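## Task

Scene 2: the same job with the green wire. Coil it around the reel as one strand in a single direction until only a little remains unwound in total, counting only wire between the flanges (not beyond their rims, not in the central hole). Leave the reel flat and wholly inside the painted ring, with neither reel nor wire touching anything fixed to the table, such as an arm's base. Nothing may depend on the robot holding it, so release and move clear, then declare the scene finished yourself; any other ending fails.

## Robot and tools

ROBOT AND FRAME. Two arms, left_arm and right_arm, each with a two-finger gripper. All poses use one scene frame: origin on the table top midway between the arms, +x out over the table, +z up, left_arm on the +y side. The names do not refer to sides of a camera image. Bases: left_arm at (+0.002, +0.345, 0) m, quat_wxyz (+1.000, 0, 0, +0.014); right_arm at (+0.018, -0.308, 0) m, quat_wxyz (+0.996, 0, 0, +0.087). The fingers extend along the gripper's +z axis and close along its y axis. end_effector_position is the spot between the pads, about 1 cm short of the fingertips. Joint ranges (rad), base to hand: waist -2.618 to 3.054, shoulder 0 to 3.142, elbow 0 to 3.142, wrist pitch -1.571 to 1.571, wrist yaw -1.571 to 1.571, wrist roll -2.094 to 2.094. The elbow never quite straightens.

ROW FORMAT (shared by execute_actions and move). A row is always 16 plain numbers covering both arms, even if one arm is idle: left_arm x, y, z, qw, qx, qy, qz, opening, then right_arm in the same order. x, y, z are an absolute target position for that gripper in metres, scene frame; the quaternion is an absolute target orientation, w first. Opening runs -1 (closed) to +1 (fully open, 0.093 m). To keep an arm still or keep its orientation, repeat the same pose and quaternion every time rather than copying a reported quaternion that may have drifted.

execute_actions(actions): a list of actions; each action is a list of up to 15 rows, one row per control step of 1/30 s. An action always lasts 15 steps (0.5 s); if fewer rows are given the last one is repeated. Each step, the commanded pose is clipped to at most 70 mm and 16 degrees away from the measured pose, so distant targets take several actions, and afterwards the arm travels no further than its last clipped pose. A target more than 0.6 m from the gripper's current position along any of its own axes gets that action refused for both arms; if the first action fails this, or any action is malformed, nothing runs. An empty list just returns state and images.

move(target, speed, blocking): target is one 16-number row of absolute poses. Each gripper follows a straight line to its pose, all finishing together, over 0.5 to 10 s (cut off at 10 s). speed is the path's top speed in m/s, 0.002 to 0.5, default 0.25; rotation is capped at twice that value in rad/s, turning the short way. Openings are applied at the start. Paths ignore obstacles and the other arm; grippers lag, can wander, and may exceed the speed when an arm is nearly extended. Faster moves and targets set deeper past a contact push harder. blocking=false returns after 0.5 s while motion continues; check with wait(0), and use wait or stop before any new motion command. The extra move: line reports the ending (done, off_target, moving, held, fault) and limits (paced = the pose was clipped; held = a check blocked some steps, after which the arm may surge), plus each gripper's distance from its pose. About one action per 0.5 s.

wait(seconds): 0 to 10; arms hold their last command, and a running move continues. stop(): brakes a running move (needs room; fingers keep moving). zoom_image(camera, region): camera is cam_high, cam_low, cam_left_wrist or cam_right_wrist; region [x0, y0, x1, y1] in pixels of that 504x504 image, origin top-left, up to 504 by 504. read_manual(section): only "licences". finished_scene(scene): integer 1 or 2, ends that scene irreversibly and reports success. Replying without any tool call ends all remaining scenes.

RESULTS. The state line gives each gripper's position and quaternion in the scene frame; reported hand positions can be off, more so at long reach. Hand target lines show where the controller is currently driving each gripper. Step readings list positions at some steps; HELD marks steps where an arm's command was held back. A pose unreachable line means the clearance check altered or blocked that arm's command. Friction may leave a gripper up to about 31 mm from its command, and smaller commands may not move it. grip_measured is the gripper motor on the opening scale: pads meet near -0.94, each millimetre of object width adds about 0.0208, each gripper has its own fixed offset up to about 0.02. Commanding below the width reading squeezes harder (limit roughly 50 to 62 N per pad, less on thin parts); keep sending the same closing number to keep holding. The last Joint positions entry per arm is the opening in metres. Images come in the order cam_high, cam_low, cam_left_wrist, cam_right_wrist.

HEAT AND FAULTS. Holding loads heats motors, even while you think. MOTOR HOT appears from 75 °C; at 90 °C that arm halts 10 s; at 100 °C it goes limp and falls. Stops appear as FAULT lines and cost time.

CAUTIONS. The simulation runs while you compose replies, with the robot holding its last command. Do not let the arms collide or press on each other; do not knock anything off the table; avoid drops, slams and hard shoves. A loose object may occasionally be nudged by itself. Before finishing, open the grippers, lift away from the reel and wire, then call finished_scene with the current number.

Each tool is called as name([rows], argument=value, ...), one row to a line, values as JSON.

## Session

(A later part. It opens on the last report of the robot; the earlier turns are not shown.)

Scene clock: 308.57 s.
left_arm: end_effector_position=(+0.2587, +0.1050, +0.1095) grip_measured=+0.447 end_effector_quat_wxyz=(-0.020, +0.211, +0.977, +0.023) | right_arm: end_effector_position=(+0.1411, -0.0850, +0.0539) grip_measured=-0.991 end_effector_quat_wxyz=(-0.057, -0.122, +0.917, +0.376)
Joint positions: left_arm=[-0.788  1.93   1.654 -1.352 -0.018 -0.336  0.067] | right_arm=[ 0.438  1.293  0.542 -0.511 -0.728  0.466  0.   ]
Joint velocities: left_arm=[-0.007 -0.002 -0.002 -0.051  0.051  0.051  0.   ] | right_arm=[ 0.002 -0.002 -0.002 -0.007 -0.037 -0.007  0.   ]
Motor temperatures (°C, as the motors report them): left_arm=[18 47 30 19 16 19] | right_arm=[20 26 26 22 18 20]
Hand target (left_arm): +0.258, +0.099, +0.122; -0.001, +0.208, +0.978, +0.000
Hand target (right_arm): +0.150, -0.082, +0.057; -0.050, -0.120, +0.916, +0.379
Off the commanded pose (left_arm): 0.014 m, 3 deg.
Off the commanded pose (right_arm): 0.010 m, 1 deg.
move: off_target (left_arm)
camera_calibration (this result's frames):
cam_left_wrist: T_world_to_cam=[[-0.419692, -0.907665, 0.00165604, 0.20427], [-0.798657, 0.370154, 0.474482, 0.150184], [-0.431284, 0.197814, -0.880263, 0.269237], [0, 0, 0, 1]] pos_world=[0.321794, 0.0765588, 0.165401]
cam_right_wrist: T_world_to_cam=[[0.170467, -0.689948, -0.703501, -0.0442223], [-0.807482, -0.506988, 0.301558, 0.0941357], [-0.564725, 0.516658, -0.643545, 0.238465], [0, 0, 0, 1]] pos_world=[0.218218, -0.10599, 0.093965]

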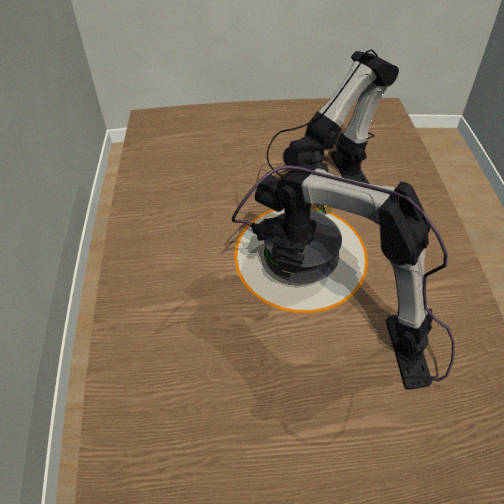

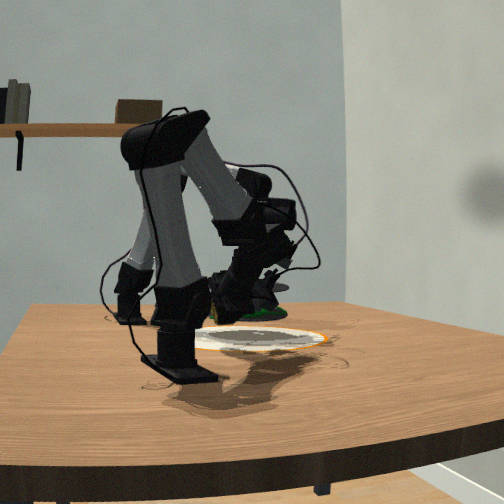

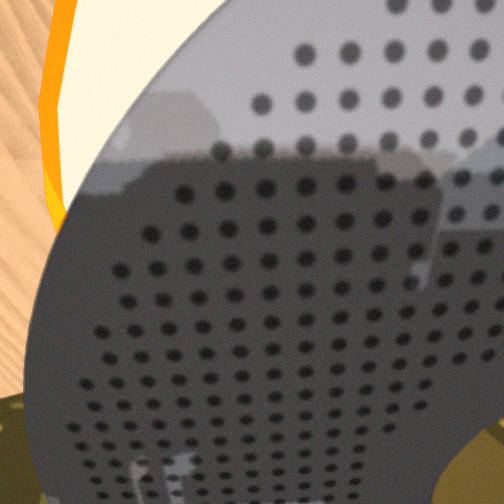

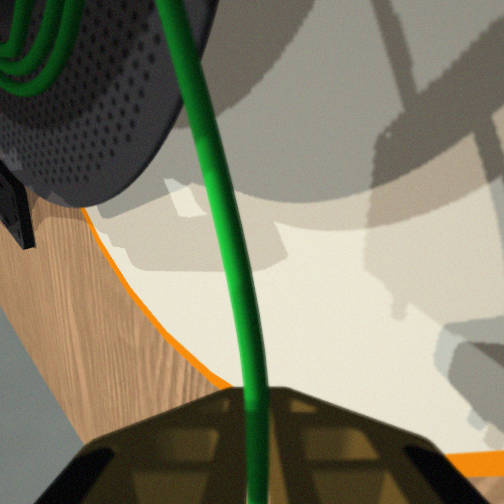

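execute_actions([
  [[0.2528,0.1005,0.122,0,0.1650,0.9863,0,0.4, 0.156,-0.080,0.066,-0.042,-0.10,0.909,0.40,-1]],
  [[0.2475,0.1021,0.122,0,0.1219,0.9925,0,0.4, 0.161,-0.076,0.069,-0.035,-0.08,0.902,0.42,-1]],
  [[0.242,0.1032,0.122,0,0.0785,0.9969,0,0.4, 0.167,-0.072,0.071,-0.027,-0.06,0.894,0.44,-1]],
  [[0.2365,0.1038,0.122,0,0.0349,0.9994,0,0.4, 0.173,-0.068,0.073,-0.0201,-0.0387,0.8862,0.4613,-1]],
  [[0.2365,0.1038,0.122,0,0.0349,0.9994,0,0.4, 0.173,-0.068,0.073,-0.0201,-0.0387,0.8862,0.4613,-1]],
])

Scene clock: 312.77 s.
left_arm: end_effector_position=(+0.2376, +0.1105, +0.1106) grip_measured=+0.447 end_effector_quat_wxyz=(-0.015, +0.034, +0.999, +0.026) | right_arm: end_effector_position=(+0.1758, -0.0653, +0.0726) grip_measured=-0.991 end_effector_quat_wxyz=(-0.022, -0.041, +0.890, +0.454)
Joint positions: left_arm=[-0.818  1.855  1.558 -1.331 -0.016 -0.723  0.067] | right_arm=[ 0.387  1.293  0.496 -0.217 -0.809  0.713  0.   ]
Joint velocities: left_arm=[ 0.012 -0.012  0.027 -0.051 -0.022 -0.007 -0.   ] | right_arm=[-0.017  0.017 -0.017  0.007 -0.022 -0.095  0.   ]
Motor temperatures (°C, as the motors report them): left_arm=[18 47 30 19 16 19] | right_arm=[20 26 26 23 18 20]
Hand target (left_arm): +0.236, +0.104, +0.122; -0.001, +0.035, +0.999, +0.000
Hand target (right_arm): +0.173, -0.068, +0.073; -0.020, -0.039, +0.886, +0.461
Off the commanded pose (left_arm): 0.013 m, 3 deg.
Off the commanded pose (right_arm): 0.004 m, 1 deg.
Step readings (end_effector_position; steps 1 to 15: 1st action; 16 to 30: 2nd action; 31 to 45: 3rd action; 46 to 60: 4th action; 61 to 75: 5th action):
0: left_arm (+0.2587, +0.1049, +0.1095) | right_arm (+0.1412, -0.0850, +0.0540)
1: left_arm (+0.2583, +0.1051, +0.1093) | right_arm (+0.1421, -0.0849, +0.0546)
2: left_arm (+0.2573, +0.1057, +0.1089) | right_arm (+0.1442, -0.0853, +0.0552)
4: left_arm (+0.2553, +0.1070, +0.1090) | right_arm (+0.1476, -0.0856, +0.0560)
8: left_arm (+0.2542, +0.1072, +0.1099) | right_arm (+0.1488, -0.0846, +0.0571)
15: left_arm (+0.2542, +0.1072, +0.1102) | right_arm (+0.1493, -0.0838, +0.0577)
16: left_arm (+0.2537, +0.1074, +0.1099) | right_arm (+0.1503, -0.0831, +0.0586)
17: left_arm (+0.2526, +0.1079, +0.1094) | right_arm (+0.1520, -0.0822, +0.0597)
19: left_arm (+0.2502, +0.1088, +0.1093) | right_arm (+0.1554, -0.0803, +0.0617)
23: left_arm (+0.2489, +0.1089, +0.1100) | right_arm (+0.1581, -0.0777, +0.0639)
30: left_arm (+0.2489, +0.1089, +0.1102) | right_arm (+0.1599, -0.0762, +0.0652)
31: left_arm (+0.2483, +0.1090, +0.1100) | right_arm (+0.1608, -0.0754, +0.0659)
32: left_arm (+0.2472, +0.1093, +0.1097) | right_arm (+0.1625, -0.0748, +0.0666)
34: left_arm (+0.2449, +0.1102, +0.1096) | right_arm (+0.1651, -0.0734, +0.0678)
38: left_arm (+0.2433, +0.1100, +0.1102) | right_arm (+0.1675, -0.0713, +0.0692)
45: left_arm (+0.2433, +0.1100, +0.1105) | right_arm (+0.1691, -0.0700, +0.0703)
46: left_arm (+0.2428, +0.1101, +0.1102) | right_arm (+0.1697, -0.0693, +0.0706)
47: left_arm (+0.2418, +0.1104, +0.1098) | right_arm (+0.1707, -0.0689, +0.0705)
49: left_arm (+0.2393, +0.1110, +0.1097) | right_arm (+0.1714, -0.0689, +0.0695)
53: left_arm (+0.2377, +0.1106, +0.1104) | right_arm (+0.1725, -0.0677, +0.0698)
60: left_arm (+0.2376, +0.1105, +0.1106) | right_arm (+0.1752, -0.0658, +0.0720)
61: left_arm (+0.2376, +0.1105, +0.1106) | right_arm (+0.1753, -0.0656, +0.0722)
62: left_arm (+0.2376, +0.1105, +0.1106) | right_arm (+0.1754, -0.0656, +0.0722)
64: left_arm (+0.2376, +0.1105, +0.1106) | right_arm (+0.1755, -0.0655, +0.0724)
68: left_arm (+0.2376, +0.1105, +0.1106) | right_arm (+0.1757, -0.0654, +0.0725)
75: end_effector_position above
camera_calibration (this result's frames):
cam_left_wrist: T_world_to_cam=[[-0.0764365, -0.996998, -0.0123517, 0.130275], [-0.885415, 0.0621752, 0.460625, 0.187027], [-0.458474, 0.046145, -0.887509, 0.284017], [0, 0, 0, 1]] pos_world=[0.305769, 0.105149, 0.167527]
cam_right_wrist: T_world_to_cam=[[0.0426629, -0.583588, -0.810929, 0.0138207], [-0.883676, -0.400746, 0.241908, 0.151199], [-0.466151, 0.706278, -0.5328, 0.246889], [0, 0, 0, 1]] pos_world=[0.248109, -0.105714, 0.106174]

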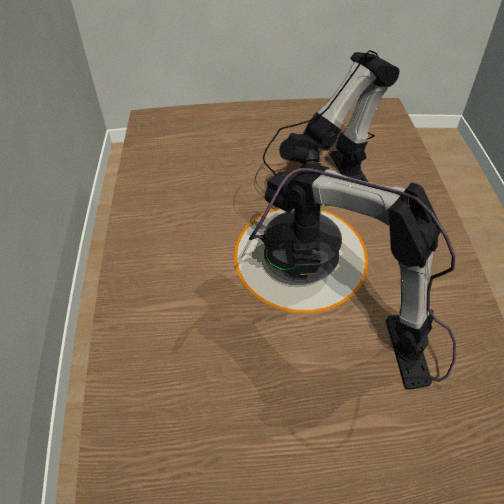

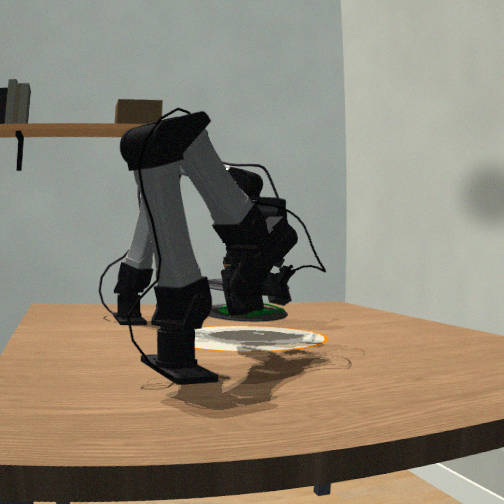

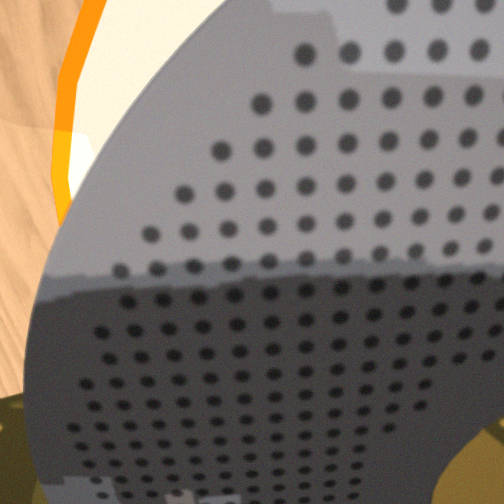

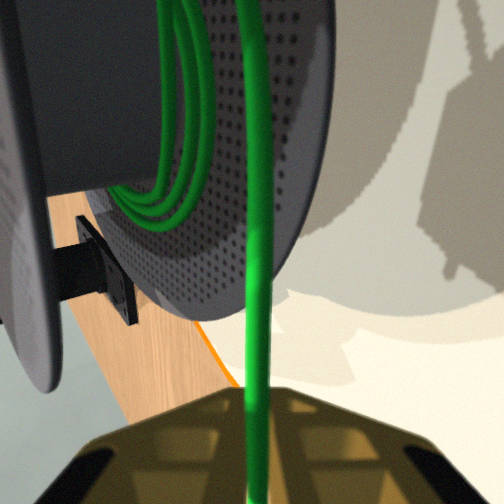

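execute_actions([
  [[0.2309,0.104,0.122,0,-0.0087,1,0,0.4, 0.178,-0.063,0.072,-0.01,-0.02,0.884,0.467,-1]],
  [[0.2253,0.1036,0.122,0,-0.0523,0.9986,0,0.4, 0.183,-0.060,0.071,0,0,0.881,0.473,-1]],
  [[0.2198,0.1028,0.122,0,-0.0958,0.9954,0,0.4, 0.188,-0.057,0.070,0.0084,0.0154,0.8786,0.4771,-1]],
  [[0.2144,0.1015,0.122,0,-0.1392,0.9903,0,0.4, 0.192,-0.054,0.069,0.017,0.03,0.877,0.479,-1]],
  [[0.2091,0.0997,0.122,0,-0.1822,0.9833,0,0.4, 0.196,-0.051,0.068,0.025,0.046,0.875,0.482,-1]],
  [[0.2039,0.0975,0.122,0,-0.2250,0.9744,0,0.4, 0.200,-0.049,0.067,0.0338,0.0610,0.8725,0.4836,-1]],
  [[0.2039,0.0975,0.122,0,-0.2250,0.9744,0,0.4, 0.200,-0.049,0.067,0.0338,0.0610,0.8725,0.4836,-1]],
])

Scene clock: 317.57 s.
left_arm: end_effector_position=(+0.2039, +0.1046, +0.1094) grip_measured=+0.447 end_effector_quat_wxyz=(-0.011, -0.224, +0.974, +0.033) | right_arm: end_effector_position=(+0.2052, -0.0495, +0.0753) grip_measured=-0.991 end_effector_quat_wxyz=(+0.040, +0.062, +0.870, +0.487)
Joint positions: left_arm=[-0.905  1.795  1.477 -1.322 -0.01  -1.329  0.067] | right_arm=[ 0.441  1.293  0.389  0.181 -0.66   1.064  0.   ]
Joint velocities: left_arm=[-0.012 -0.002  0.012  0.081 -0.037  0.11  -0.   ] | right_arm=[ 0.002  0.002 -0.007 -0.007 -0.051  0.007  0.   ]
Motor temperatures (°C, as the motors report them): left_arm=[18 47 30 19 16 19] | right_arm=[20 26 26 23 18 20]
Hand target (left_arm): +0.204, +0.098, +0.122; -0.001, -0.225, +0.974, +0.000
Hand target (right_arm): +0.200, -0.049, +0.067; +0.034, +0.061, +0.873, +0.483
Off the commanded pose (left_arm): 0.015 m, 4 deg.
Off the commanded pose (right_arm): 0.010 m, 1 deg.
Step readings (end_effector_position; steps 1 to 15: 1st action; 16 to 30: 2nd action; 31 to 45: 3rd action; 46 to 60: 4th action; 61 to 75: 5th action; 76 to 90: 6th action; 91 to 105: 7th action):
0: left_arm (+0.2376, +0.1105, +0.1106) | right_arm (+0.1758, -0.0653, +0.0726)
1: left_arm (+0.2372, +0.1106, +0.1103) | right_arm (+0.1765, -0.0648, +0.0726)
2: left_arm (+0.2361, +0.1108, +0.1101) | right_arm (+0.1771, -0.0644, +0.0724)
4: left_arm (+0.2337, +0.1113, +0.1100) | right_arm (+0.1777, -0.0641, +0.0718)
8: left_arm (+0.2321, +0.1108, +0.1104) | right_arm (+0.1791, -0.0632, +0.0722)
15: left_arm (+0.2321, +0.1108, +0.1106) | right_arm (+0.1813, -0.0618, +0.0740)
16: left_arm (+0.2315, +0.1108, +0.1105) | right_arm (+0.1820, -0.0614, +0.0739)
17: left_arm (+0.2305, +0.1109, +0.1102) | right_arm (+0.1826, -0.0610, +0.0734)
19: left_arm (+0.2280, +0.1109, +0.1101) | right_arm (+0.1827, -0.0608, +0.0721)
23: left_arm (+0.2263, +0.1102, +0.1107) | right_arm (+0.1841, -0.0602, +0.0718)
30: left_arm (+0.2263, +0.1102, +0.1109) | right_arm (+0.1866, -0.0590, +0.0734)
31: left_arm (+0.2257, +0.1102, +0.1106) | right_arm (+0.1872, -0.0586, +0.0733)
32: left_arm (+0.2248, +0.1103, +0.1104) | right_arm (+0.1879, -0.0580, +0.0734)
34: left_arm (+0.2224, +0.1103, +0.1102) | right_arm (+0.1883, -0.0572, +0.0732)
38: left_arm (+0.2207, +0.1096, +0.1106) | right_arm (+0.1900, -0.0566, +0.0735)
45: left_arm (+0.2207, +0.1096, +0.1110) | right_arm (+0.1921, -0.0558, +0.0748)
46: left_arm (+0.2201, +0.1096, +0.1107) | right_arm (+0.1926, -0.0554, +0.0747)
47: left_arm (+0.2192, +0.1093, +0.1105) | right_arm (+0.1927, -0.0547, +0.0746)
49: left_arm (+0.2168, +0.1091, +0.1102) | right_arm (+0.1927, -0.0537, +0.0743)
53: left_arm (+0.2150, +0.1082, +0.1108) | right_arm (+0.1941, -0.0533, +0.0744)
60: left_arm (+0.2150, +0.1082, +0.1110) | right_arm (+0.1962, -0.0527, +0.0755)
61: left_arm (+0.2146, +0.1079, +0.1110) | right_arm (+0.1967, -0.0523, +0.0755)
62: left_arm (+0.2140, +0.1073, +0.1110) | right_arm (+0.1969, -0.0516, +0.0755)
64: left_arm (+0.2123, +0.1061, +0.1107) | right_arm (+0.1967, -0.0506, +0.0753)
68: left_arm (+0.2095, +0.1063, +0.1103) | right_arm (+0.1982, -0.0502, +0.0755)
75: left_arm (+0.2094, +0.1064, +0.1111) | right_arm (+0.2003, -0.0496, +0.0768)
76: left_arm (+0.2090, +0.1060, +0.1111) | right_arm (+0.2008, -0.0493, +0.0768)
77: left_arm (+0.2084, +0.1054, +0.1111) | right_arm (+0.2013, -0.0489, +0.0768)
79: left_arm (+0.2063, +0.1053, +0.1103) | right_arm (+0.2021, -0.0492, +0.0757)
83: left_arm (+0.2041, +0.1048, +0.1094) | right_arm (+0.2029, -0.0497, +0.0744)
90: left_arm (+0.2039, +0.1046, +0.1094) | right_arm (+0.2047, -0.0496, +0.0750)
91: left_arm (+0.2039, +0.1046, +0.1094) | right_arm (+0.2048, -0.0496, +0.0750)
92: left_arm (+0.2039, +0.1046, +0.1094) | right_arm (+0.2049, -0.0496, +0.0751)
94: left_arm (+0.2039, +0.1046, +0.1094) | right_arm (+0.2050, -0.0495, +0.0752)
98: left_arm (+0.2039, +0.1046, +0.1094) | right_arm (+0.2051, -0.0495, +0.0752)
105: end_effector_position above
camera_calibration (this result's frames):
cam_left_wrist: T_world_to_cam=[[0.427867, -0.903263, -0.0323387, 0.0113853], [-0.806533, -0.397707, 0.437417, 0.192681], [-0.407964, -0.161074, -0.898677, 0.280347], [0, 0, 0, 1]] pos_world=[0.264904, 0.132071, 0.168028]
cam_right_wrist: T_world_to_cam=[[-0.0778421, -0.515192, -0.853532, 0.0552664], [-0.958442, -0.197018, 0.20633, 0.210931], [-0.274461, 0.834123, -0.478446, 0.213759], [0, 0, 0, 1]] pos_world=[0.265135, -0.108271, 0.105922]

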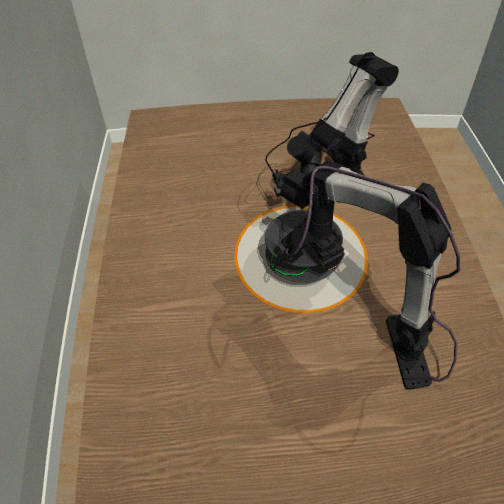

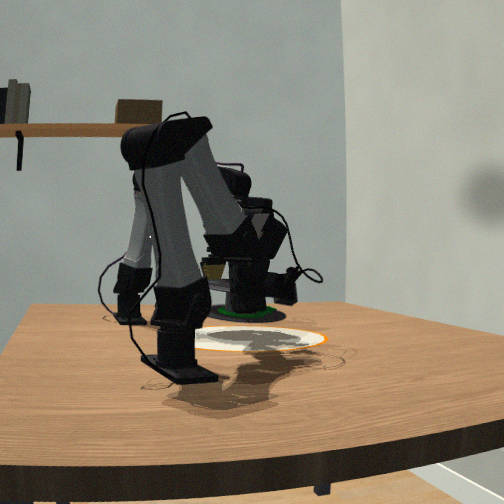

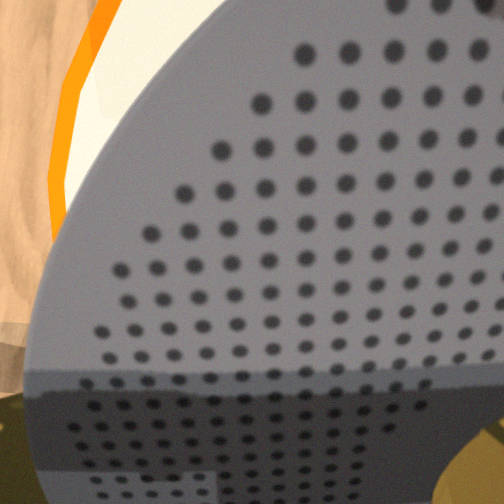

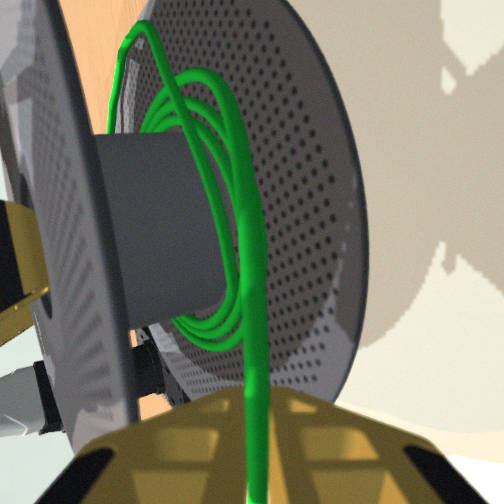

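execute_actions([
  [[0.2039,0.0975,0.122,0,-0.2250,0.9744,0,0.4, 0.202,-0.049,0.060,0.05,0.09,0.869,0.482,-1]],
  [[0.199,0.0949,0.122,0,-0.2672,0.9636,0,0.4, 0.203,-0.046,0.056,0.067,0.12,0.866,0.48,-1]],
  [[0.1944,0.0918,0.122,0,-0.3090,0.9511,0,0.4, 0.205,-0.043,0.055,0.0842,0.1519,0.8613,0.4774,-1]],
  [[0.1944,0.0918,0.122,0,-0.3090,0.9511,0,0.4, 0.206,-0.040,0.055,0.0842,0.1519,0.8613,0.4774,-1]],
  [[0.1944,0.0918,0.122,0,-0.3090,0.9511,0,0.4, 0.206,-0.040,0.055,0.0842,0.1519,0.8613,0.4774,-1]],
])

Scene clock: 324.03 s.
left_arm: end_effector_position=(+0.1933, +0.0991, +0.1115) grip_measured=+0.447 end_effector_quat_wxyz=(-0.009, -0.309, +0.950, +0.033) | right_arm: end_effector_position=(+0.2086, -0.0395, +0.0628) grip_measured=-0.991 end_effector_quat_wxyz=(+0.087, +0.149, +0.858, +0.484)
Joint positions: left_arm=[-0.94   1.784  1.471 -1.326 -0.006 -1.542  0.067] | right_arm=[ 0.583  1.316  0.293  0.43  -0.395  1.311  0.   ]
Joint velocities: left_arm=[-0.017 -0.007  0.027  0.037  0.081  0.007 -0.   ] | right_arm=[-0.007  0.012  0.012 -0.007 -0.037  0.051  0.   ]
Motor temperatures (°C, as the motors report them): left_arm=[18 47 30 19 16 19] | right_arm=[20 26 26 24 18 20]
Hand target (left_arm): +0.194, +0.092, +0.122; -0.001, -0.308, +0.951, +0.000
Hand target (right_arm): +0.206, -0.040, +0.055; +0.084, +0.152, +0.862, +0.477
Off the commanded pose (left_arm): 0.013 m, 4 deg.
Off the commanded pose (right_arm): 0.008 m, 1 deg.
Step readings (end_effector_position; steps 1 to 15: 1st action; 16 to 30: 2nd action; 31 to 45: 3rd action; 46 to 60: 4th action; 61 to 75: 5th action):
0: left_arm (+0.2039, +0.1046, +0.1094) | right_arm (+0.2052, -0.0495, +0.0752)
1: left_arm (+0.2039, +0.1046, +0.1094) | right_arm (+0.2053, -0.0493, +0.0744)
2: left_arm (+0.2039, +0.1046, +0.1094) | right_arm (+0.2045, -0.0490, +0.0728)
4: left_arm (+0.2038, +0.1043, +0.1093) | right_arm (+0.2009, -0.0490, +0.0688)
8: left_arm (+0.2038, +0.1043, +0.1093) | right_arm (+0.2017, -0.0489, +0.0679)
15: left_arm (+0.2038, +0.1043, +0.1093) | right_arm (+0.2053, -0.0479, +0.0707)
16: left_arm (+0.2034, +0.1040, +0.1093) | right_arm (+0.2057, -0.0474, +0.0701)
17: left_arm (+0.2022, +0.1041, +0.1093) | right_arm (+0.2055, -0.0469, +0.0688)
19: left_arm (+0.1997, +0.1039, +0.1091) | right_arm (+0.2025, -0.0458, +0.0660)
23: left_arm (+0.1979, +0.1024, +0.1106) | right_arm (+0.2027, -0.0447, +0.0658)
30: left_arm (+0.1980, +0.1023, +0.1115) | right_arm (+0.2061, -0.0445, +0.0675)
31: left_arm (+0.1976, +0.1019, +0.1115) | right_arm (+0.2066, -0.0441, +0.0671)
32: left_arm (+0.1969, +0.1014, +0.1115) | right_arm (+0.2058, -0.0431, +0.0663)
34: left_arm (+0.1948, +0.1007, +0.1116) | right_arm (+0.2045, -0.0421, +0.0646)
38: left_arm (+0.1936, +0.1003, +0.1116) | right_arm (+0.2071, -0.0422, +0.0648)
45: left_arm (+0.1934, +0.1001, +0.1116) | right_arm (+0.2092, -0.0424, +0.0653)
46: left_arm (+0.1934, +0.1001, +0.1116) | right_arm (+0.2093, -0.0422, +0.0648)
47: left_arm (+0.1934, +0.1001, +0.1116) | right_arm (+0.2092, -0.0418, +0.0637)
49: left_arm (+0.1934, +0.0996, +0.1116) | right_arm (+0.2080, -0.0408, +0.0617)
53: left_arm (+0.1933, +0.0992, +0.1115) | right_arm (+0.2080, -0.0400, +0.0616)
60: left_arm (+0.1933, +0.0991, +0.1115) | right_arm (+0.2086, -0.0395, +0.0628)
61: left_arm (+0.1933, +0.0991, +0.1115) | right_arm (+0.2086, -0.0395, +0.0628)
62: left_arm (+0.1933, +0.0991, +0.1115) | right_arm (+0.2086, -0.0395, +0.0628)
64: left_arm (+0.1933, +0.0991, +0.1115) | right_arm (+0.2086, -0.0395, +0.0628)
68: left_arm (+0.1933, +0.0991, +0.1115) | right_arm (+0.2086, -0.0395, +0.0628)
75: end_effector_position above
camera_calibration (this result's frames):
cam_left_wrist: T_world_to_cam=[[0.581005, -0.813352, -0.0298457, -0.0277848], [-0.727895, -0.535667, 0.428054, 0.180497], [-0.364146, -0.226977, -0.90326, 0.275652], [0, 0, 0, 1]] pos_world=[0.247904, 0.136654, 0.170893]
cam_right_wrist: T_world_to_cam=[[-0.180084, -0.482465, -0.857203, 0.072872], [-0.977987, -0.00556368, 0.20859, 0.230251], [-0.105406, 0.875898, -0.470843, 0.166274], [0, 0, 0, 1]] pos_world=[0.255832, -0.1092, 0.092727]

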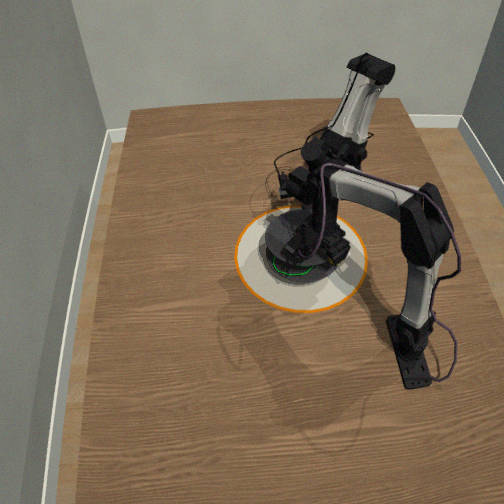

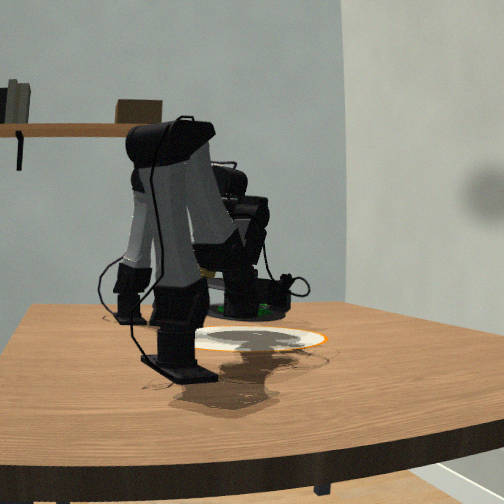

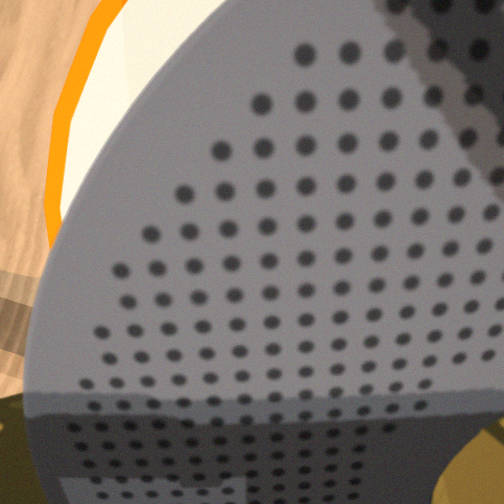

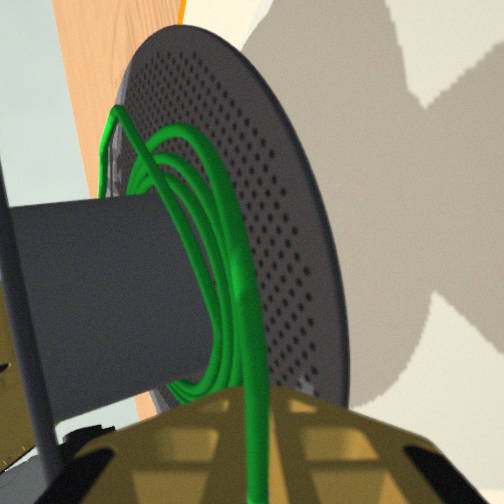

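execute_actions([
  [[0.190,0.0883,0.122,0,-0.3502,0.9367,0,0.4, 0.206,-0.040,0.055,0.0842,0.1519,0.8613,0.4774,-1]],
  [[0.186,0.0845,0.122,0,-0.3907,0.9205,0,0.4, 0.206,-0.040,0.055,0.0842,0.1519,0.8613,0.4774,-1]],
  [[0.1823,0.0803,0.122,0,-0.4305,0.9026,0,0.4, 0.206,-0.040,0.055,0.0842,0.1519,0.8613,0.4774,-1]],
  [[0.1823,0.0803,0.122,0,-0.4305,0.9026,0,0.4, 0.206,-0.040,0.055,0.0842,0.1519,0.8613,0.4774,-1]],
])

Scene clock: 326.90 s.
left_arm: end_effector_position=(+0.1789, +0.0884, +0.1115) grip_measured=+0.447 end_effector_quat_wxyz=(-0.006, -0.429, +0.903, +0.033) | right_arm: end_effector_position=(+0.2104, -0.0402, +0.0628) grip_measured=-0.991 end_effector_quat_wxyz=(+0.091, +0.152, +0.857, +0.483)
Joint positions: left_arm=[-0.993  1.784  1.471 -1.325  0.002 -1.853  0.067] | right_arm=[ 0.583  1.316  0.293  0.433 -0.383  1.313  0.   ]
Joint velocities: left_arm=[-0.022 -0.002 -0.022  0.022  0.066 -0.066 -0.   ] | right_arm=[ 0.007 -0.007 -0.012  0.037 -0.022 -0.051  0.   ]
Motor temperatures (°C, as the motors report them): left_arm=[18 47 30 19 16 19] | right_arm=[20 26 26 25 18 20]
Hand target (left_arm): +0.182, +0.081, +0.122; -0.000, -0.430, +0.903, +0.000
Hand target (right_arm): +0.206, -0.040, +0.055; +0.084, +0.152, +0.861, +0.477
Off the commanded pose (left_arm): 0.014 m, 4 deg.
Off the commanded pose (right_arm): 0.009 m, 1 deg.
Step readings (end_effector_position; steps 1 to 15: 1st action; 16 to 30: 2nd action; 31 to 45: 3rd action; 46 to 60: 4th action):
0: left_arm (+0.1933, +0.0991, +0.1115) | right_arm (+0.2086, -0.0395, +0.0628)
1: left_arm (+0.1929, +0.0988, +0.1115) | right_arm (+0.2086, -0.0394, +0.0628)
2: left_arm (+0.1921, +0.0982, +0.1115) | right_arm (+0.2086, -0.0394, +0.0628)
4: left_arm (+0.1903, +0.0968, +0.1115) | right_arm (+0.2089, -0.0396, +0.0628)
8: left_arm (+0.1891, +0.0959, +0.1115) | right_arm (+0.2098, -0.0401, +0.0625)
15: left_arm (+0.1885, +0.0954, +0.1115) | right_arm (+0.2099, -0.0401, +0.0625)
16: left_arm (+0.1880, +0.0950, +0.1115) | right_arm (+0.2099, -0.0401, +0.0625)
17: left_arm (+0.1872, +0.0945, +0.1115) | right_arm (+0.2099, -0.0401, +0.0626)
19: left_arm (+0.1855, +0.0932, +0.1115) | right_arm (+0.2099, -0.0401, +0.0626)
23: left_arm (+0.1839, +0.0921, +0.1115) | right_arm (+0.2103, -0.0403, +0.0625)
30: left_arm (+0.1836, +0.0919, +0.1115) | right_arm (+0.2103, -0.0403, +0.0625)
31: left_arm (+0.1832, +0.0915, +0.1115) | right_arm (+0.2103, -0.0403, +0.0625)
32: left_arm (+0.1826, +0.0910, +0.1115) | right_arm (+0.2103, -0.0403, +0.0626)
34: left_arm (+0.1808, +0.0897, +0.1115) | right_arm (+0.2104, -0.0402, +0.0626)
38: left_arm (+0.1791, +0.0886, +0.1115) | right_arm (+0.2104, -0.0402, +0.0626)
45: left_arm (+0.1789, +0.0884, +0.1115) | right_arm (+0.2104, -0.0402, +0.0626)
46: left_arm (+0.1789, +0.0884, +0.1115) | right_arm (+0.2104, -0.0402, +0.0626)
47: left_arm (+0.1789, +0.0884, +0.1115) | right_arm (+0.2104, -0.0402, +0.0626)
49: left_arm (+0.1789, +0.0884, +0.1115) | right_arm (+0.2104, -0.0402, +0.0627)
53: left_arm (+0.1789, +0.0884, +0.1115) | right_arm (+0.2104, -0.0402, +0.0628)
60: end_effector_position above
camera_calibration (this result's frames):
cam_left_wrist: T_world_to_cam=[[0.769409, -0.638182, -0.0270801, -0.077686], [-0.571611, -0.706832, 0.416714, 0.15269], [-0.28508, -0.305144, -0.908634, 0.261315], [0, 0, 0, 1]] pos_world=[0.221547, 0.138087, 0.171708]
cam_right_wrist: T_world_to_cam=[[-0.181628, -0.482583, -0.856811, 0.0732027], [-0.978858, 0.00537857, 0.204471, 0.23296], [-0.0940658, 0.875834, -0.473357, 0.164849], [0, 0, 0, 1]] pos_world=[0.256837, -0.110307, 0.09312]

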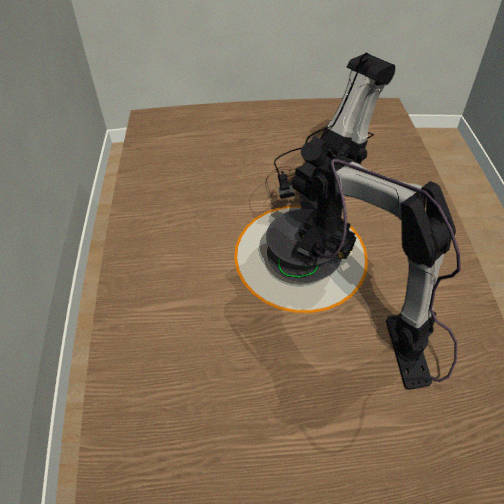

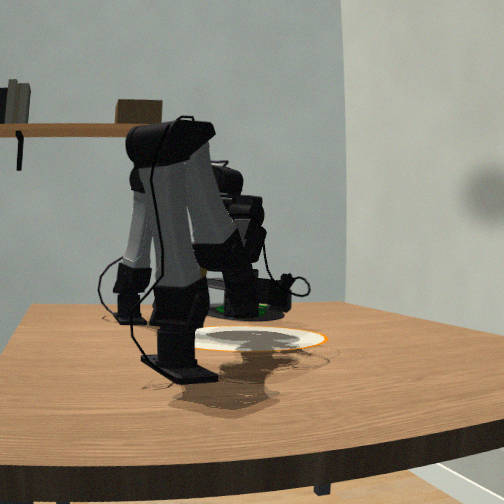

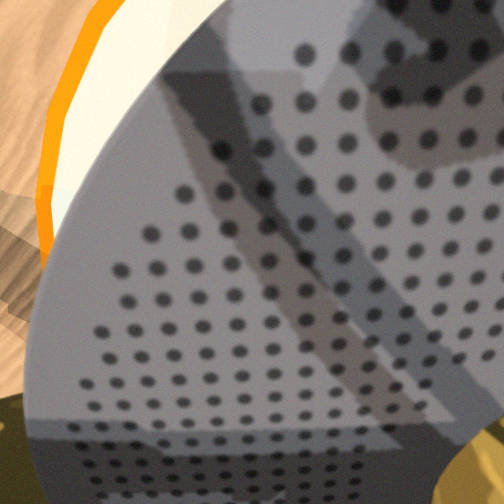

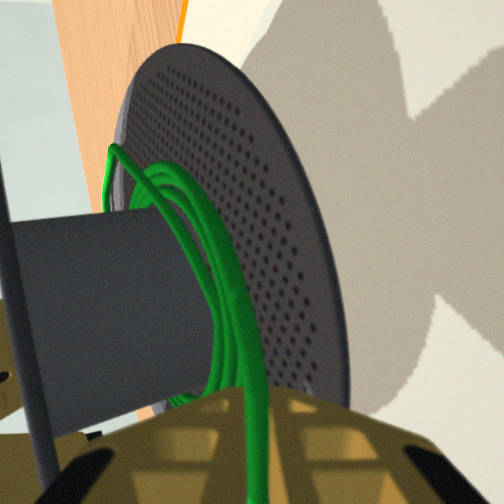

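execute_actions([
  [[0.1789,0.0758,0.122,0,-0.4695,0.8829,0,0.4, 0.206,-0.040,0.055,0.0842,0.1519,0.8613,0.4774,-1]],
  [[0.176,0.071,0.122,0,-0.5075,0.8616,0,0.4, 0.206,-0.040,0.055,0.0842,0.1519,0.8613,0.4774,-1]],
  [[0.1735,0.066,0.122,0,-0.5446,0.8387,0,0.4, 0.206,-0.040,0.055,0.0842,0.1519,0.8613,0.4774,-1]],
  [[0.1735,0.066,0.122,0,-0.5446,0.8387,0,0.4, 0.206,-0.040,0.055,0.0842,0.1519,0.8613,0.4774,-1]],
])

Scene clock: 329.33 s.
left_arm: end_effector_position=(+0.1663, +0.0792, +0.1116) grip_measured=+0.447 end_effector_quat_wxyz=(-0.017, -0.518, +0.855, +0.031) | right_arm: end_effector_position=(+0.2107, -0.0399, +0.0633) grip_measured=-0.991 end_effector_quat_wxyz=(+0.092, +0.152, +0.857, +0.484)
Joint positions: left_arm=[-1.027  1.784  1.471 -1.322  0.033 -2.089  0.067] | right_arm=[ 0.583  1.316  0.293  0.435 -0.383  1.313  0.   ]
Joint velocities: left_arm=[-0.027  0.007  0.007  0.051 -0.022  0.051  0.   ] | right_arm=[ 0.012  0.002  0.002  0.007 -0.022  0.022  0.   ]
Motor temperatures (°C, as the motors report them): left_arm=[18 46 30 19 16 19] | right_arm=[20 26 25 25 18 20]
Hand target (left_arm): +0.173, +0.067, +0.122; -0.016, -0.520, +0.854, -0.000
Hand target (right_arm): +0.206, -0.040, +0.055; +0.084, +0.152, +0.861, +0.477
Off the commanded pose (left_arm): 0.018 m, 5 deg.
Off the commanded pose (right_arm): 0.010 m, 1 deg.
joint sent to its limit (left arm) — the command would take joint 6 (wrist roll) past its lower limit, so that joint was sent only as far as its limit.
Step readings (end_effector_position; steps 1 to 15: 1st action; 16 to 30: 2nd action; 31 to 45: 3rd action; 46 to 60: 4th action):
0: left_arm (+0.1789, +0.0884, +0.1115) | right_arm (+0.2104, -0.0402, +0.0628)
1: left_arm (+0.1785, +0.0880, +0.1115) | right_arm (+0.2104, -0.0402, +0.0628)
2: left_arm (+0.1778, +0.0874, +0.1115) | right_arm (+0.2105, -0.0401, +0.0629)
4: left_arm (+0.1761, +0.0862, +0.1115) | right_arm (+0.2105, -0.0401, +0.0629)
8: left_arm (+0.1744, +0.0851, +0.1115) | right_arm (+0.2105, -0.0401, +0.0629)
15: left_arm (+0.1745, +0.0850, +0.1115) | right_arm (+0.2106, -0.0400, +0.0631)
16: left_arm (+0.1741, +0.0845, +0.1115) | right_arm (+0.2106, -0.0400, +0.0631)
17: left_arm (+0.1735, +0.0841, +0.1115) | right_arm (+0.2106, -0.0400, +0.0631)
19: left_arm (+0.1717, +0.0830, +0.1115) | right_arm (+0.2106, -0.0400, +0.0632)
23: left_arm (+0.1699, +0.0818, +0.1115) | right_arm (+0.2106, -0.0400, +0.0632)
30: left_arm (+0.1700, +0.0817, +0.1115) | right_arm (+0.2107, -0.0399, +0.0633)
31: left_arm (+0.1696, +0.0813, +0.1115) | right_arm (+0.2107, -0.0399, +0.0633)
32: left_arm (+0.1689, +0.0808, +0.1115) | right_arm (+0.2107, -0.0399, +0.0633)
34: left_arm (+0.1678, +0.0801, +0.1115) | right_arm (+0.2107, -0.0399, +0.0633)
38: left_arm (+0.1669, +0.0795, +0.1115) | right_arm (+0.2107, -0.0399, +0.0633)
45: left_arm (+0.1664, +0.0792, +0.1116) | right_arm (+0.2107, -0.0399, +0.0633)
46: left_arm (+0.1664, +0.0792, +0.1116) | right_arm (+0.2107, -0.0399, +0.0633)
47: left_arm (+0.1664, +0.0792, +0.1116) | right_arm (+0.2107, -0.0399, +0.0633)
49: left_arm (+0.1664, +0.0792, +0.1116) | right_arm (+0.2107, -0.0399, +0.0633)
53: left_arm (+0.1664, +0.0792, +0.1116) | right_arm (+0.2107, -0.0399, +0.0633)
60: end_effector_position above
camera_calibration (this result's frames):
cam_left_wrist: T_world_to_cam=[[0.882017, -0.470002, -0.0338296, -0.105129], [-0.411971, -0.803981, 0.428829, 0.11875], [-0.228749, -0.364298, -0.902752, 0.249609], [0, 0, 0, 1]] pos_world=[0.198745, 0.136994, 0.170855]
cam_right_wrist: T_world_to_cam=[[-0.179963, -0.481012, -0.858045, 0.0735888], [-0.979253, 0.0050056, 0.202579, 0.233285], [-0.0931478, 0.8767, -0.471933, 0.16466], [0, 0, 0, 1]] pos_world=[0.257026, -0.110128, 0.0935924]

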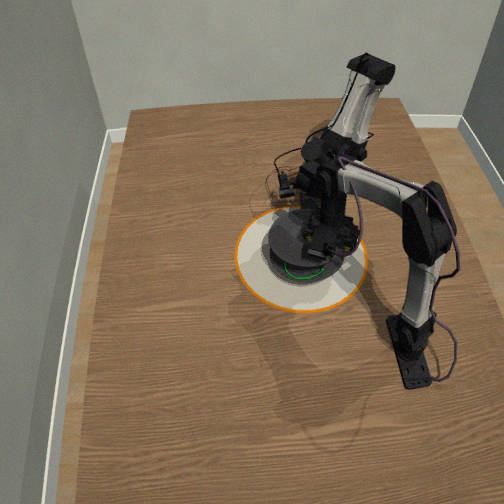

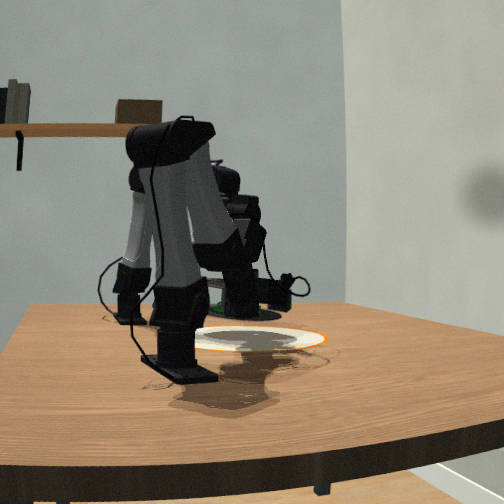

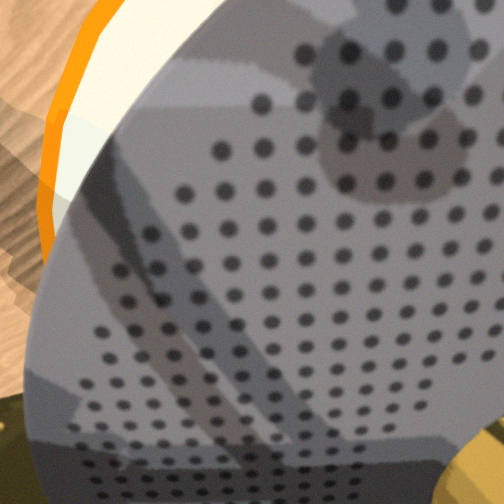

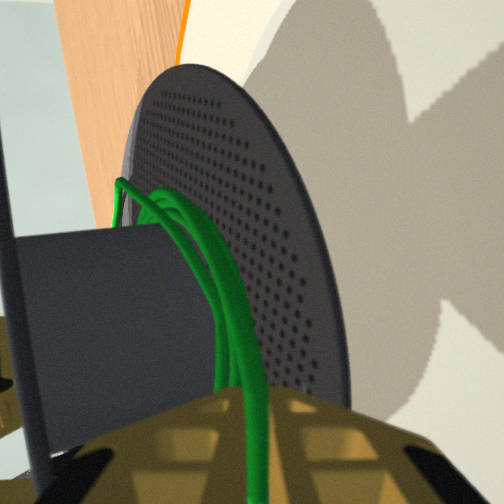

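execute_actions([
  [[0.1735,0.066,0.122,0,-0.52,0.854,0,0.4, 0.206,-0.040,0.055,0.0842,0.1519,0.8613,0.4774,-0.85]],
  [[0.1735,0.066,0.122,0,-0.52,0.854,0,0.4, 0.206,-0.040,0.055,0.0842,0.1519,0.8613,0.4774,-0.72]],
  [[0.1735,0.066,0.122,0,-0.52,0.854,0,0.4, 0.206,-0.040,0.055,0.0842,0.1519,0.8613,0.4774,-0.72]],
])

Scene clock: 332.30 s.
left_arm: end_effector_position=(+0.1661, +0.0789, +0.1130) grip_measured=+0.447 end_effector_quat_wxyz=(-0.012, -0.518, +0.855, +0.031) | right_arm: end_effector_position=(+0.2109, -0.0408, +0.0621) grip_measured=-0.723 end_effector_quat_wxyz=(+0.092, +0.154, +0.858, +0.481)
Joint positions: left_arm=[-1.034  1.784  1.477 -1.328  0.022 -2.095  0.067] | right_arm=[ 0.583  1.316  0.293  0.43  -0.379  1.314  0.01 ]
Joint velocities: left_arm=[-0.012 -0.012 -0.007 -0.081 -0.081 -0.007  0.001] | right_arm=[ 0.002 -0.012 -0.007  0.051 -0.007 -0.051  0.   ]
Motor temperatures (°C, as the motors report them): left_arm=[18 46 30 19 16 19] | right_arm=[20 26 25 26 18 20]
Hand target (left_arm): +0.173, +0.066, +0.122; -0.004, -0.515, +0.857, -0.000
Hand target (right_arm): +0.206, -0.040, +0.055; +0.084, +0.152, +0.861, +0.477
Off the commanded pose (left_arm): 0.017 m, 4 deg.
Off the commanded pose (right_arm): 0.009 m, 1 deg.
joint sent to its limit (left arm) — the command would take joint 6 (wrist roll) past its lower limit, so that joint was sent only as far as its limit.
Step readings (end_effector_position; steps 1 to 15: 1st action; 16 to 30: 2nd action; 31 to 45: 3rd action):
0: left_arm (+0.1663, +0.0792, +0.1116) | right_arm (+0.2107, -0.0399, +0.0633)
1: left_arm (+0.1662, +0.0791, +0.1116) | right_arm (+0.2107, -0.0399, +0.0633)
2: left_arm (+0.1659, +0.0789, +0.1115) | right_arm (+0.2107, -0.0399, +0.0633)
4: left_arm (+0.1653, +0.0785, +0.1115) | right_arm (+0.2107, -0.0399, +0.0633)
8: left_arm (+0.1654, +0.0786, +0.1115) | right_arm (+0.2107, -0.0399, +0.0633)
15: left_arm (+0.1654, +0.0786, +0.1115) | right_arm (+0.2107, -0.0399, +0.0633)
16: left_arm (+0.1655, +0.0787, +0.1117) | right_arm (+0.2108, -0.0400, +0.0632)
17: left_arm (+0.1657, +0.0788, +0.1122) | right_arm (+0.2107, -0.0405, +0.0625)
19: left_arm (+0.1660, +0.0789, +0.1129) | right_arm (+0.2108, -0.0407, +0.0621)
23: left_arm (+0.1661, +0.0789, +0.1130) | right_arm (+0.2109, -0.0408, +0.0621)
30: left_arm (+0.1661, +0.0789, +0.1130) | right_arm (+0.2109, -0.0408, +0.0621)
31: left_arm (+0.1661, +0.0789, +0.1130) | right_arm (+0.2109, -0.0408, +0.0621)
32: left_arm (+0.1661, +0.0789, +0.1130) | right_arm (+0.2109, -0.0408, +0.0621)
34: left_arm (+0.1661, +0.0789, +0.1130) | right_arm (+0.2109, -0.0408, +0.0621)
38: left_arm (+0.1661, +0.0789, +0.1130) | right_arm (+0.2109, -0.0408, +0.0621)
45: end_effector_position above
camera_calibration (this result's frames):
cam_left_wrist: T_world_to_cam=[[0.881621, -0.471094, -0.0285593, -0.105413], [-0.417055, -0.80596, 0.42011, 0.119841], [-0.220929, -0.358467, -0.907024, 0.249442], [0, 0, 0, 1]] pos_world=[0.198023, 0.136345, 0.172893]
cam_right_wrist: T_world_to_cam=[[-0.183984, -0.484912, -0.854991, 0.0727063], [-0.978726, 0.0100215, 0.204926, 0.233639], [-0.0908031, 0.874505, -0.47644, 0.164539], [0, 0, 0, 1]] pos_world=[0.256986, -0.110976, 0.0926777]

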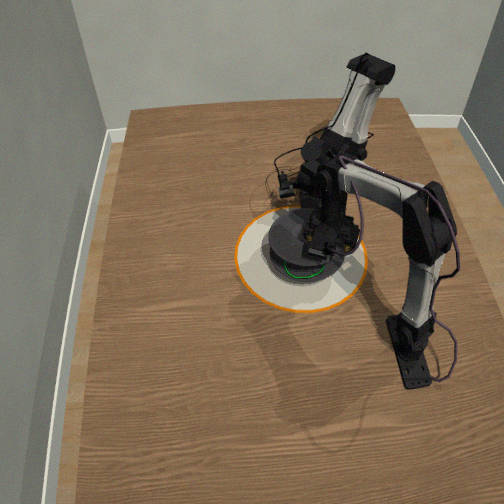

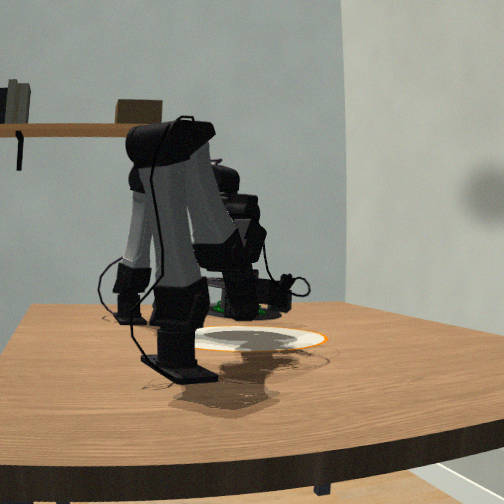

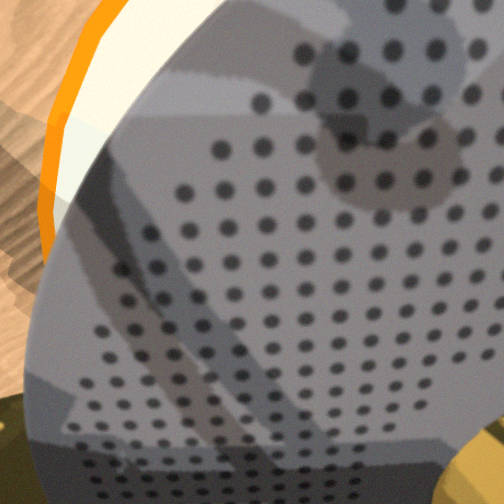

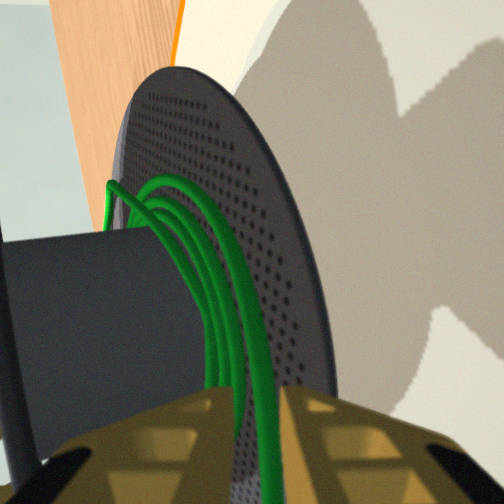

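Retreat along −finger axis.

execute_actions([
  [[0.1735,0.066,0.122,0,-0.515,0.857,0,0.4, 0.202,-0.056,0.066,0.0842,0.1519,0.8613,0.4774,-0.72]],
  [[0.1735,0.066,0.122,0,-0.515,0.857,0,0.4, 0.196,-0.075,0.078,0.0842,0.1519,0.8613,0.4774,-0.72]],
  [[0.1735,0.066,0.122,0,-0.515,0.857,0,0.4, 0.190,-0.10,0.092,0.0842,0.1519,0.8613,0.4774,-0.72]],
  [[0.1735,0.066,0.122,0,-0.515,0.857,0,0.4, 0.20,-0.14,0.10,0.04,0.08,0.89,0.44,-0.72]],
  [[0.1735,0.066,0.122,0,-0.515,0.857,0,0.4, 0.21,-0.16,0.10,0,0,0.9239,0.3827,-0.72]],
  [[0.1735,0.066,0.122,0,-0.515,0.857,0,0.4, 0.21,-0.16,0.10,0,0,0.9239,0.3827,-0.72]],
])

Scene clock: 335.70 s.
left_arm: end_effector_position=(+0.1666, +0.0745, +0.1149) grip_measured=+0.447 end_effector_quat_wxyz=(-0.011, -0.515, +0.857, +0.023) | right_arm: end_effector_position=(+0.2063, -0.1575, +0.1004) grip_measured=-0.723 end_effector_quat_wxyz=(+0.003, -0.003, +0.921, +0.390)
Joint positions: left_arm=[-1.04   1.784  1.486 -1.32   0.021 -2.094  0.067] | right_arm=[-0.018  1.248  0.713 -0.872 -0.789  0.218  0.011]
Joint velocities: left_arm=[-0.002  0.007 -0.007  0.007 -0.007  0.007  0.001] | right_arm=[-0.017 -0.002  0.007 -0.007 -0.022 -0.037  0.001]
Motor temperatures (°C, as the motors report them): left_arm=[18 45 30 19 16 19] | right_arm=[20 26 26 26 18 20]
Hand target (left_arm): +0.173, +0.066, +0.122; -0.001, -0.514, +0.858, -0.000
Hand target (right_arm): +0.210, -0.160, +0.100; -0.000, +0.000, +0.924, +0.383
Off the commanded pose (left_arm): 0.013 m, 3 deg.
Off the commanded pose (right_arm): 0.004 m, 1 deg.
joint sent to its limit (left arm) — the command would take joint 6 (wrist roll) past its lower limit, so that joint was sent only as far as its limit.
Step readings (end_effector_position; steps 1 to 15: 1st action; 16 to 30: 2nd action; 31 to 45: 3rd action; 46 to 60: 4th action; 61 to 75: 5th action; 76 to 90: 6th action):
0: left_arm (+0.1661, +0.0789, +0.1130) | right_arm (+0.2109, -0.0408, +0.0621)
1: left_arm (+0.1661, +0.0789, +0.1130) | right_arm (+0.2106, -0.0422, +0.0629)
2: left_arm (+0.1661, +0.0786, +0.1129) | right_arm (+0.2101, -0.0447, +0.0651)
4: left_arm (+0.1665, +0.0764, +0.1139) | right_arm (+0.2098, -0.0486, +0.0688)
8: left_arm (+0.1666, +0.0744, +0.1149) | right_arm (+0.2086, -0.0513, +0.0695)
15: left_arm (+0.1666, +0.0744, +0.1149) | right_arm (+0.2065, -0.0512, +0.0693)
16: left_arm (+0.1666, +0.0744, +0.1149) | right_arm (+0.2059, -0.0532, +0.0710)
17: left_arm (+0.1666, +0.0744, +0.1149) | right_arm (+0.2061, -0.0576, +0.0748)
19: left_arm (+0.1666, +0.0744, +0.1149) | right_arm (+0.2082, -0.0634, +0.0850)
23: left_arm (+0.1666, +0.0744, +0.1149) | right_arm (+0.2063, -0.0670, +0.0898)
30: left_arm (+0.1666, +0.0744, +0.1149) | right_arm (+0.2007, -0.0701, +0.0818)
31: left_arm (+0.1666, +0.0744, +0.1149) | right_arm (+0.2002, -0.0729, +0.0832)
32: left_arm (+0.1666, +0.0744, +0.1149) | right_arm (+0.2013, -0.0787, +0.0869)
34: left_arm (+0.1666, +0.0745, +0.1149) | right_arm (+0.2050, -0.0870, +0.0978)
38: left_arm (+0.1666, +0.0745, +0.1149) | right_arm (+0.2016, -0.0934, +0.1003)
45: left_arm (+0.1666, +0.0745, +0.1149) | right_arm (+0.1929, -0.0974, +0.0904)
46: left_arm (+0.1666, +0.0745, +0.1149) | right_arm (+0.1937, -0.1020, +0.0905)
47: left_arm (+0.1666, +0.0745, +0.1149) | right_arm (+0.2021, -0.1131, +0.0911)
49: left_arm (+0.1666, +0.0745, +0.1149) | right_arm (+0.2159, -0.1313, +0.0965)
53: left_arm (+0.1666, +0.0745, +0.1149) | right_arm (+0.2207, -0.1391, +0.1104)
60: left_arm (+0.1666, +0.0745, +0.1149) | right_arm (+0.2075, -0.1376, +0.1042)
61: left_arm (+0.1666, +0.0745, +0.1149) | right_arm (+0.2064, -0.1406, +0.1032)
62: left_arm (+0.1666, +0.0745, +0.1149) | right_arm (+0.2099, -0.1456, +0.1033)
64: left_arm (+0.1666, +0.0745, +0.1149) | right_arm (+0.2194, -0.1517, +0.1067)
68: left_arm (+0.1666, +0.0745, +0.1149) | right_arm (+0.2230, -0.1532, +0.1092)
75: left_arm (+0.1666, +0.0745, +0.1149) | right_arm (+0.2112, -0.1558, +0.1031)
76: left_arm (+0.1666, +0.0745, +0.1149) | right_arm (+0.2101, -0.1561, +0.1026)
77: left_arm (+0.1666, +0.0745, +0.1149) | right_arm (+0.2093, -0.1563, +0.1021)
79: left_arm (+0.1666, +0.0745, +0.1149) | right_arm (+0.2082, -0.1568, +0.1012)
83: left_arm (+0.1666, +0.0745, +0.1149) | right_arm (+0.2068, -0.1573, +0.1004)
90: end_effector_position above
camera_calibration (this result's frames):
cam_left_wrist: T_world_to_cam=[[0.878543, -0.47746, -0.0139173, -0.10865], [-0.426558, -0.797328, 0.426984, 0.115784], [-0.214965, -0.369188, -0.904152, 0.249238], [0, 0, 0, 1]] pos_world=[0.19842, 0.132458, 0.174399]
cam_right_wrist: T_world_to_cam=[[-0.00320463, -0.694221, -0.719754, -0.0358412], [-0.918408, -0.282711, 0.276771, 0.156782], [-0.395622, 0.661915, -0.636672, 0.329959], [0, 0, 0, 1]] pos_world=[0.274414, -0.198963, 0.140886]

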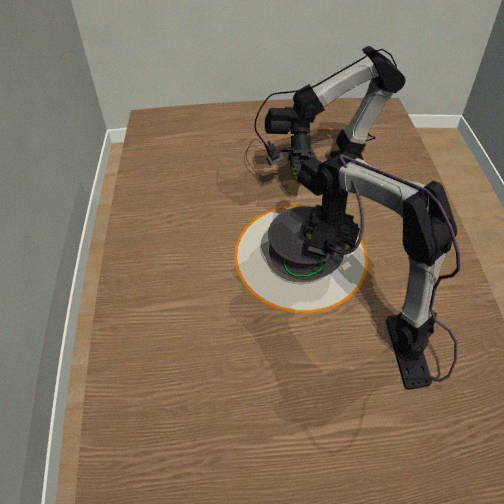

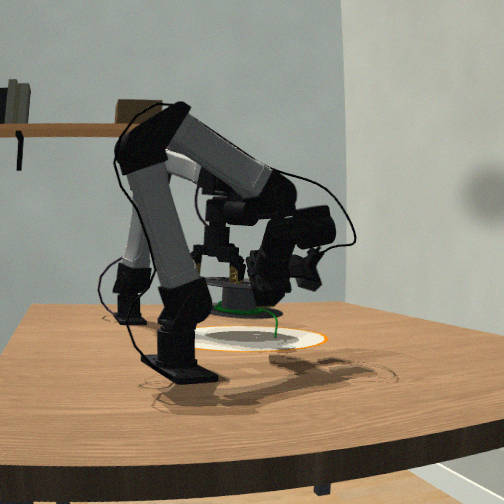

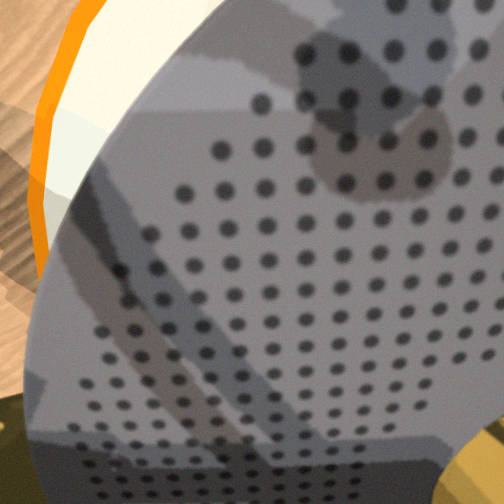

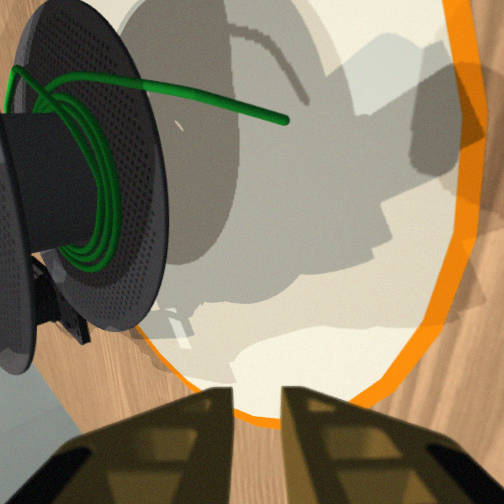

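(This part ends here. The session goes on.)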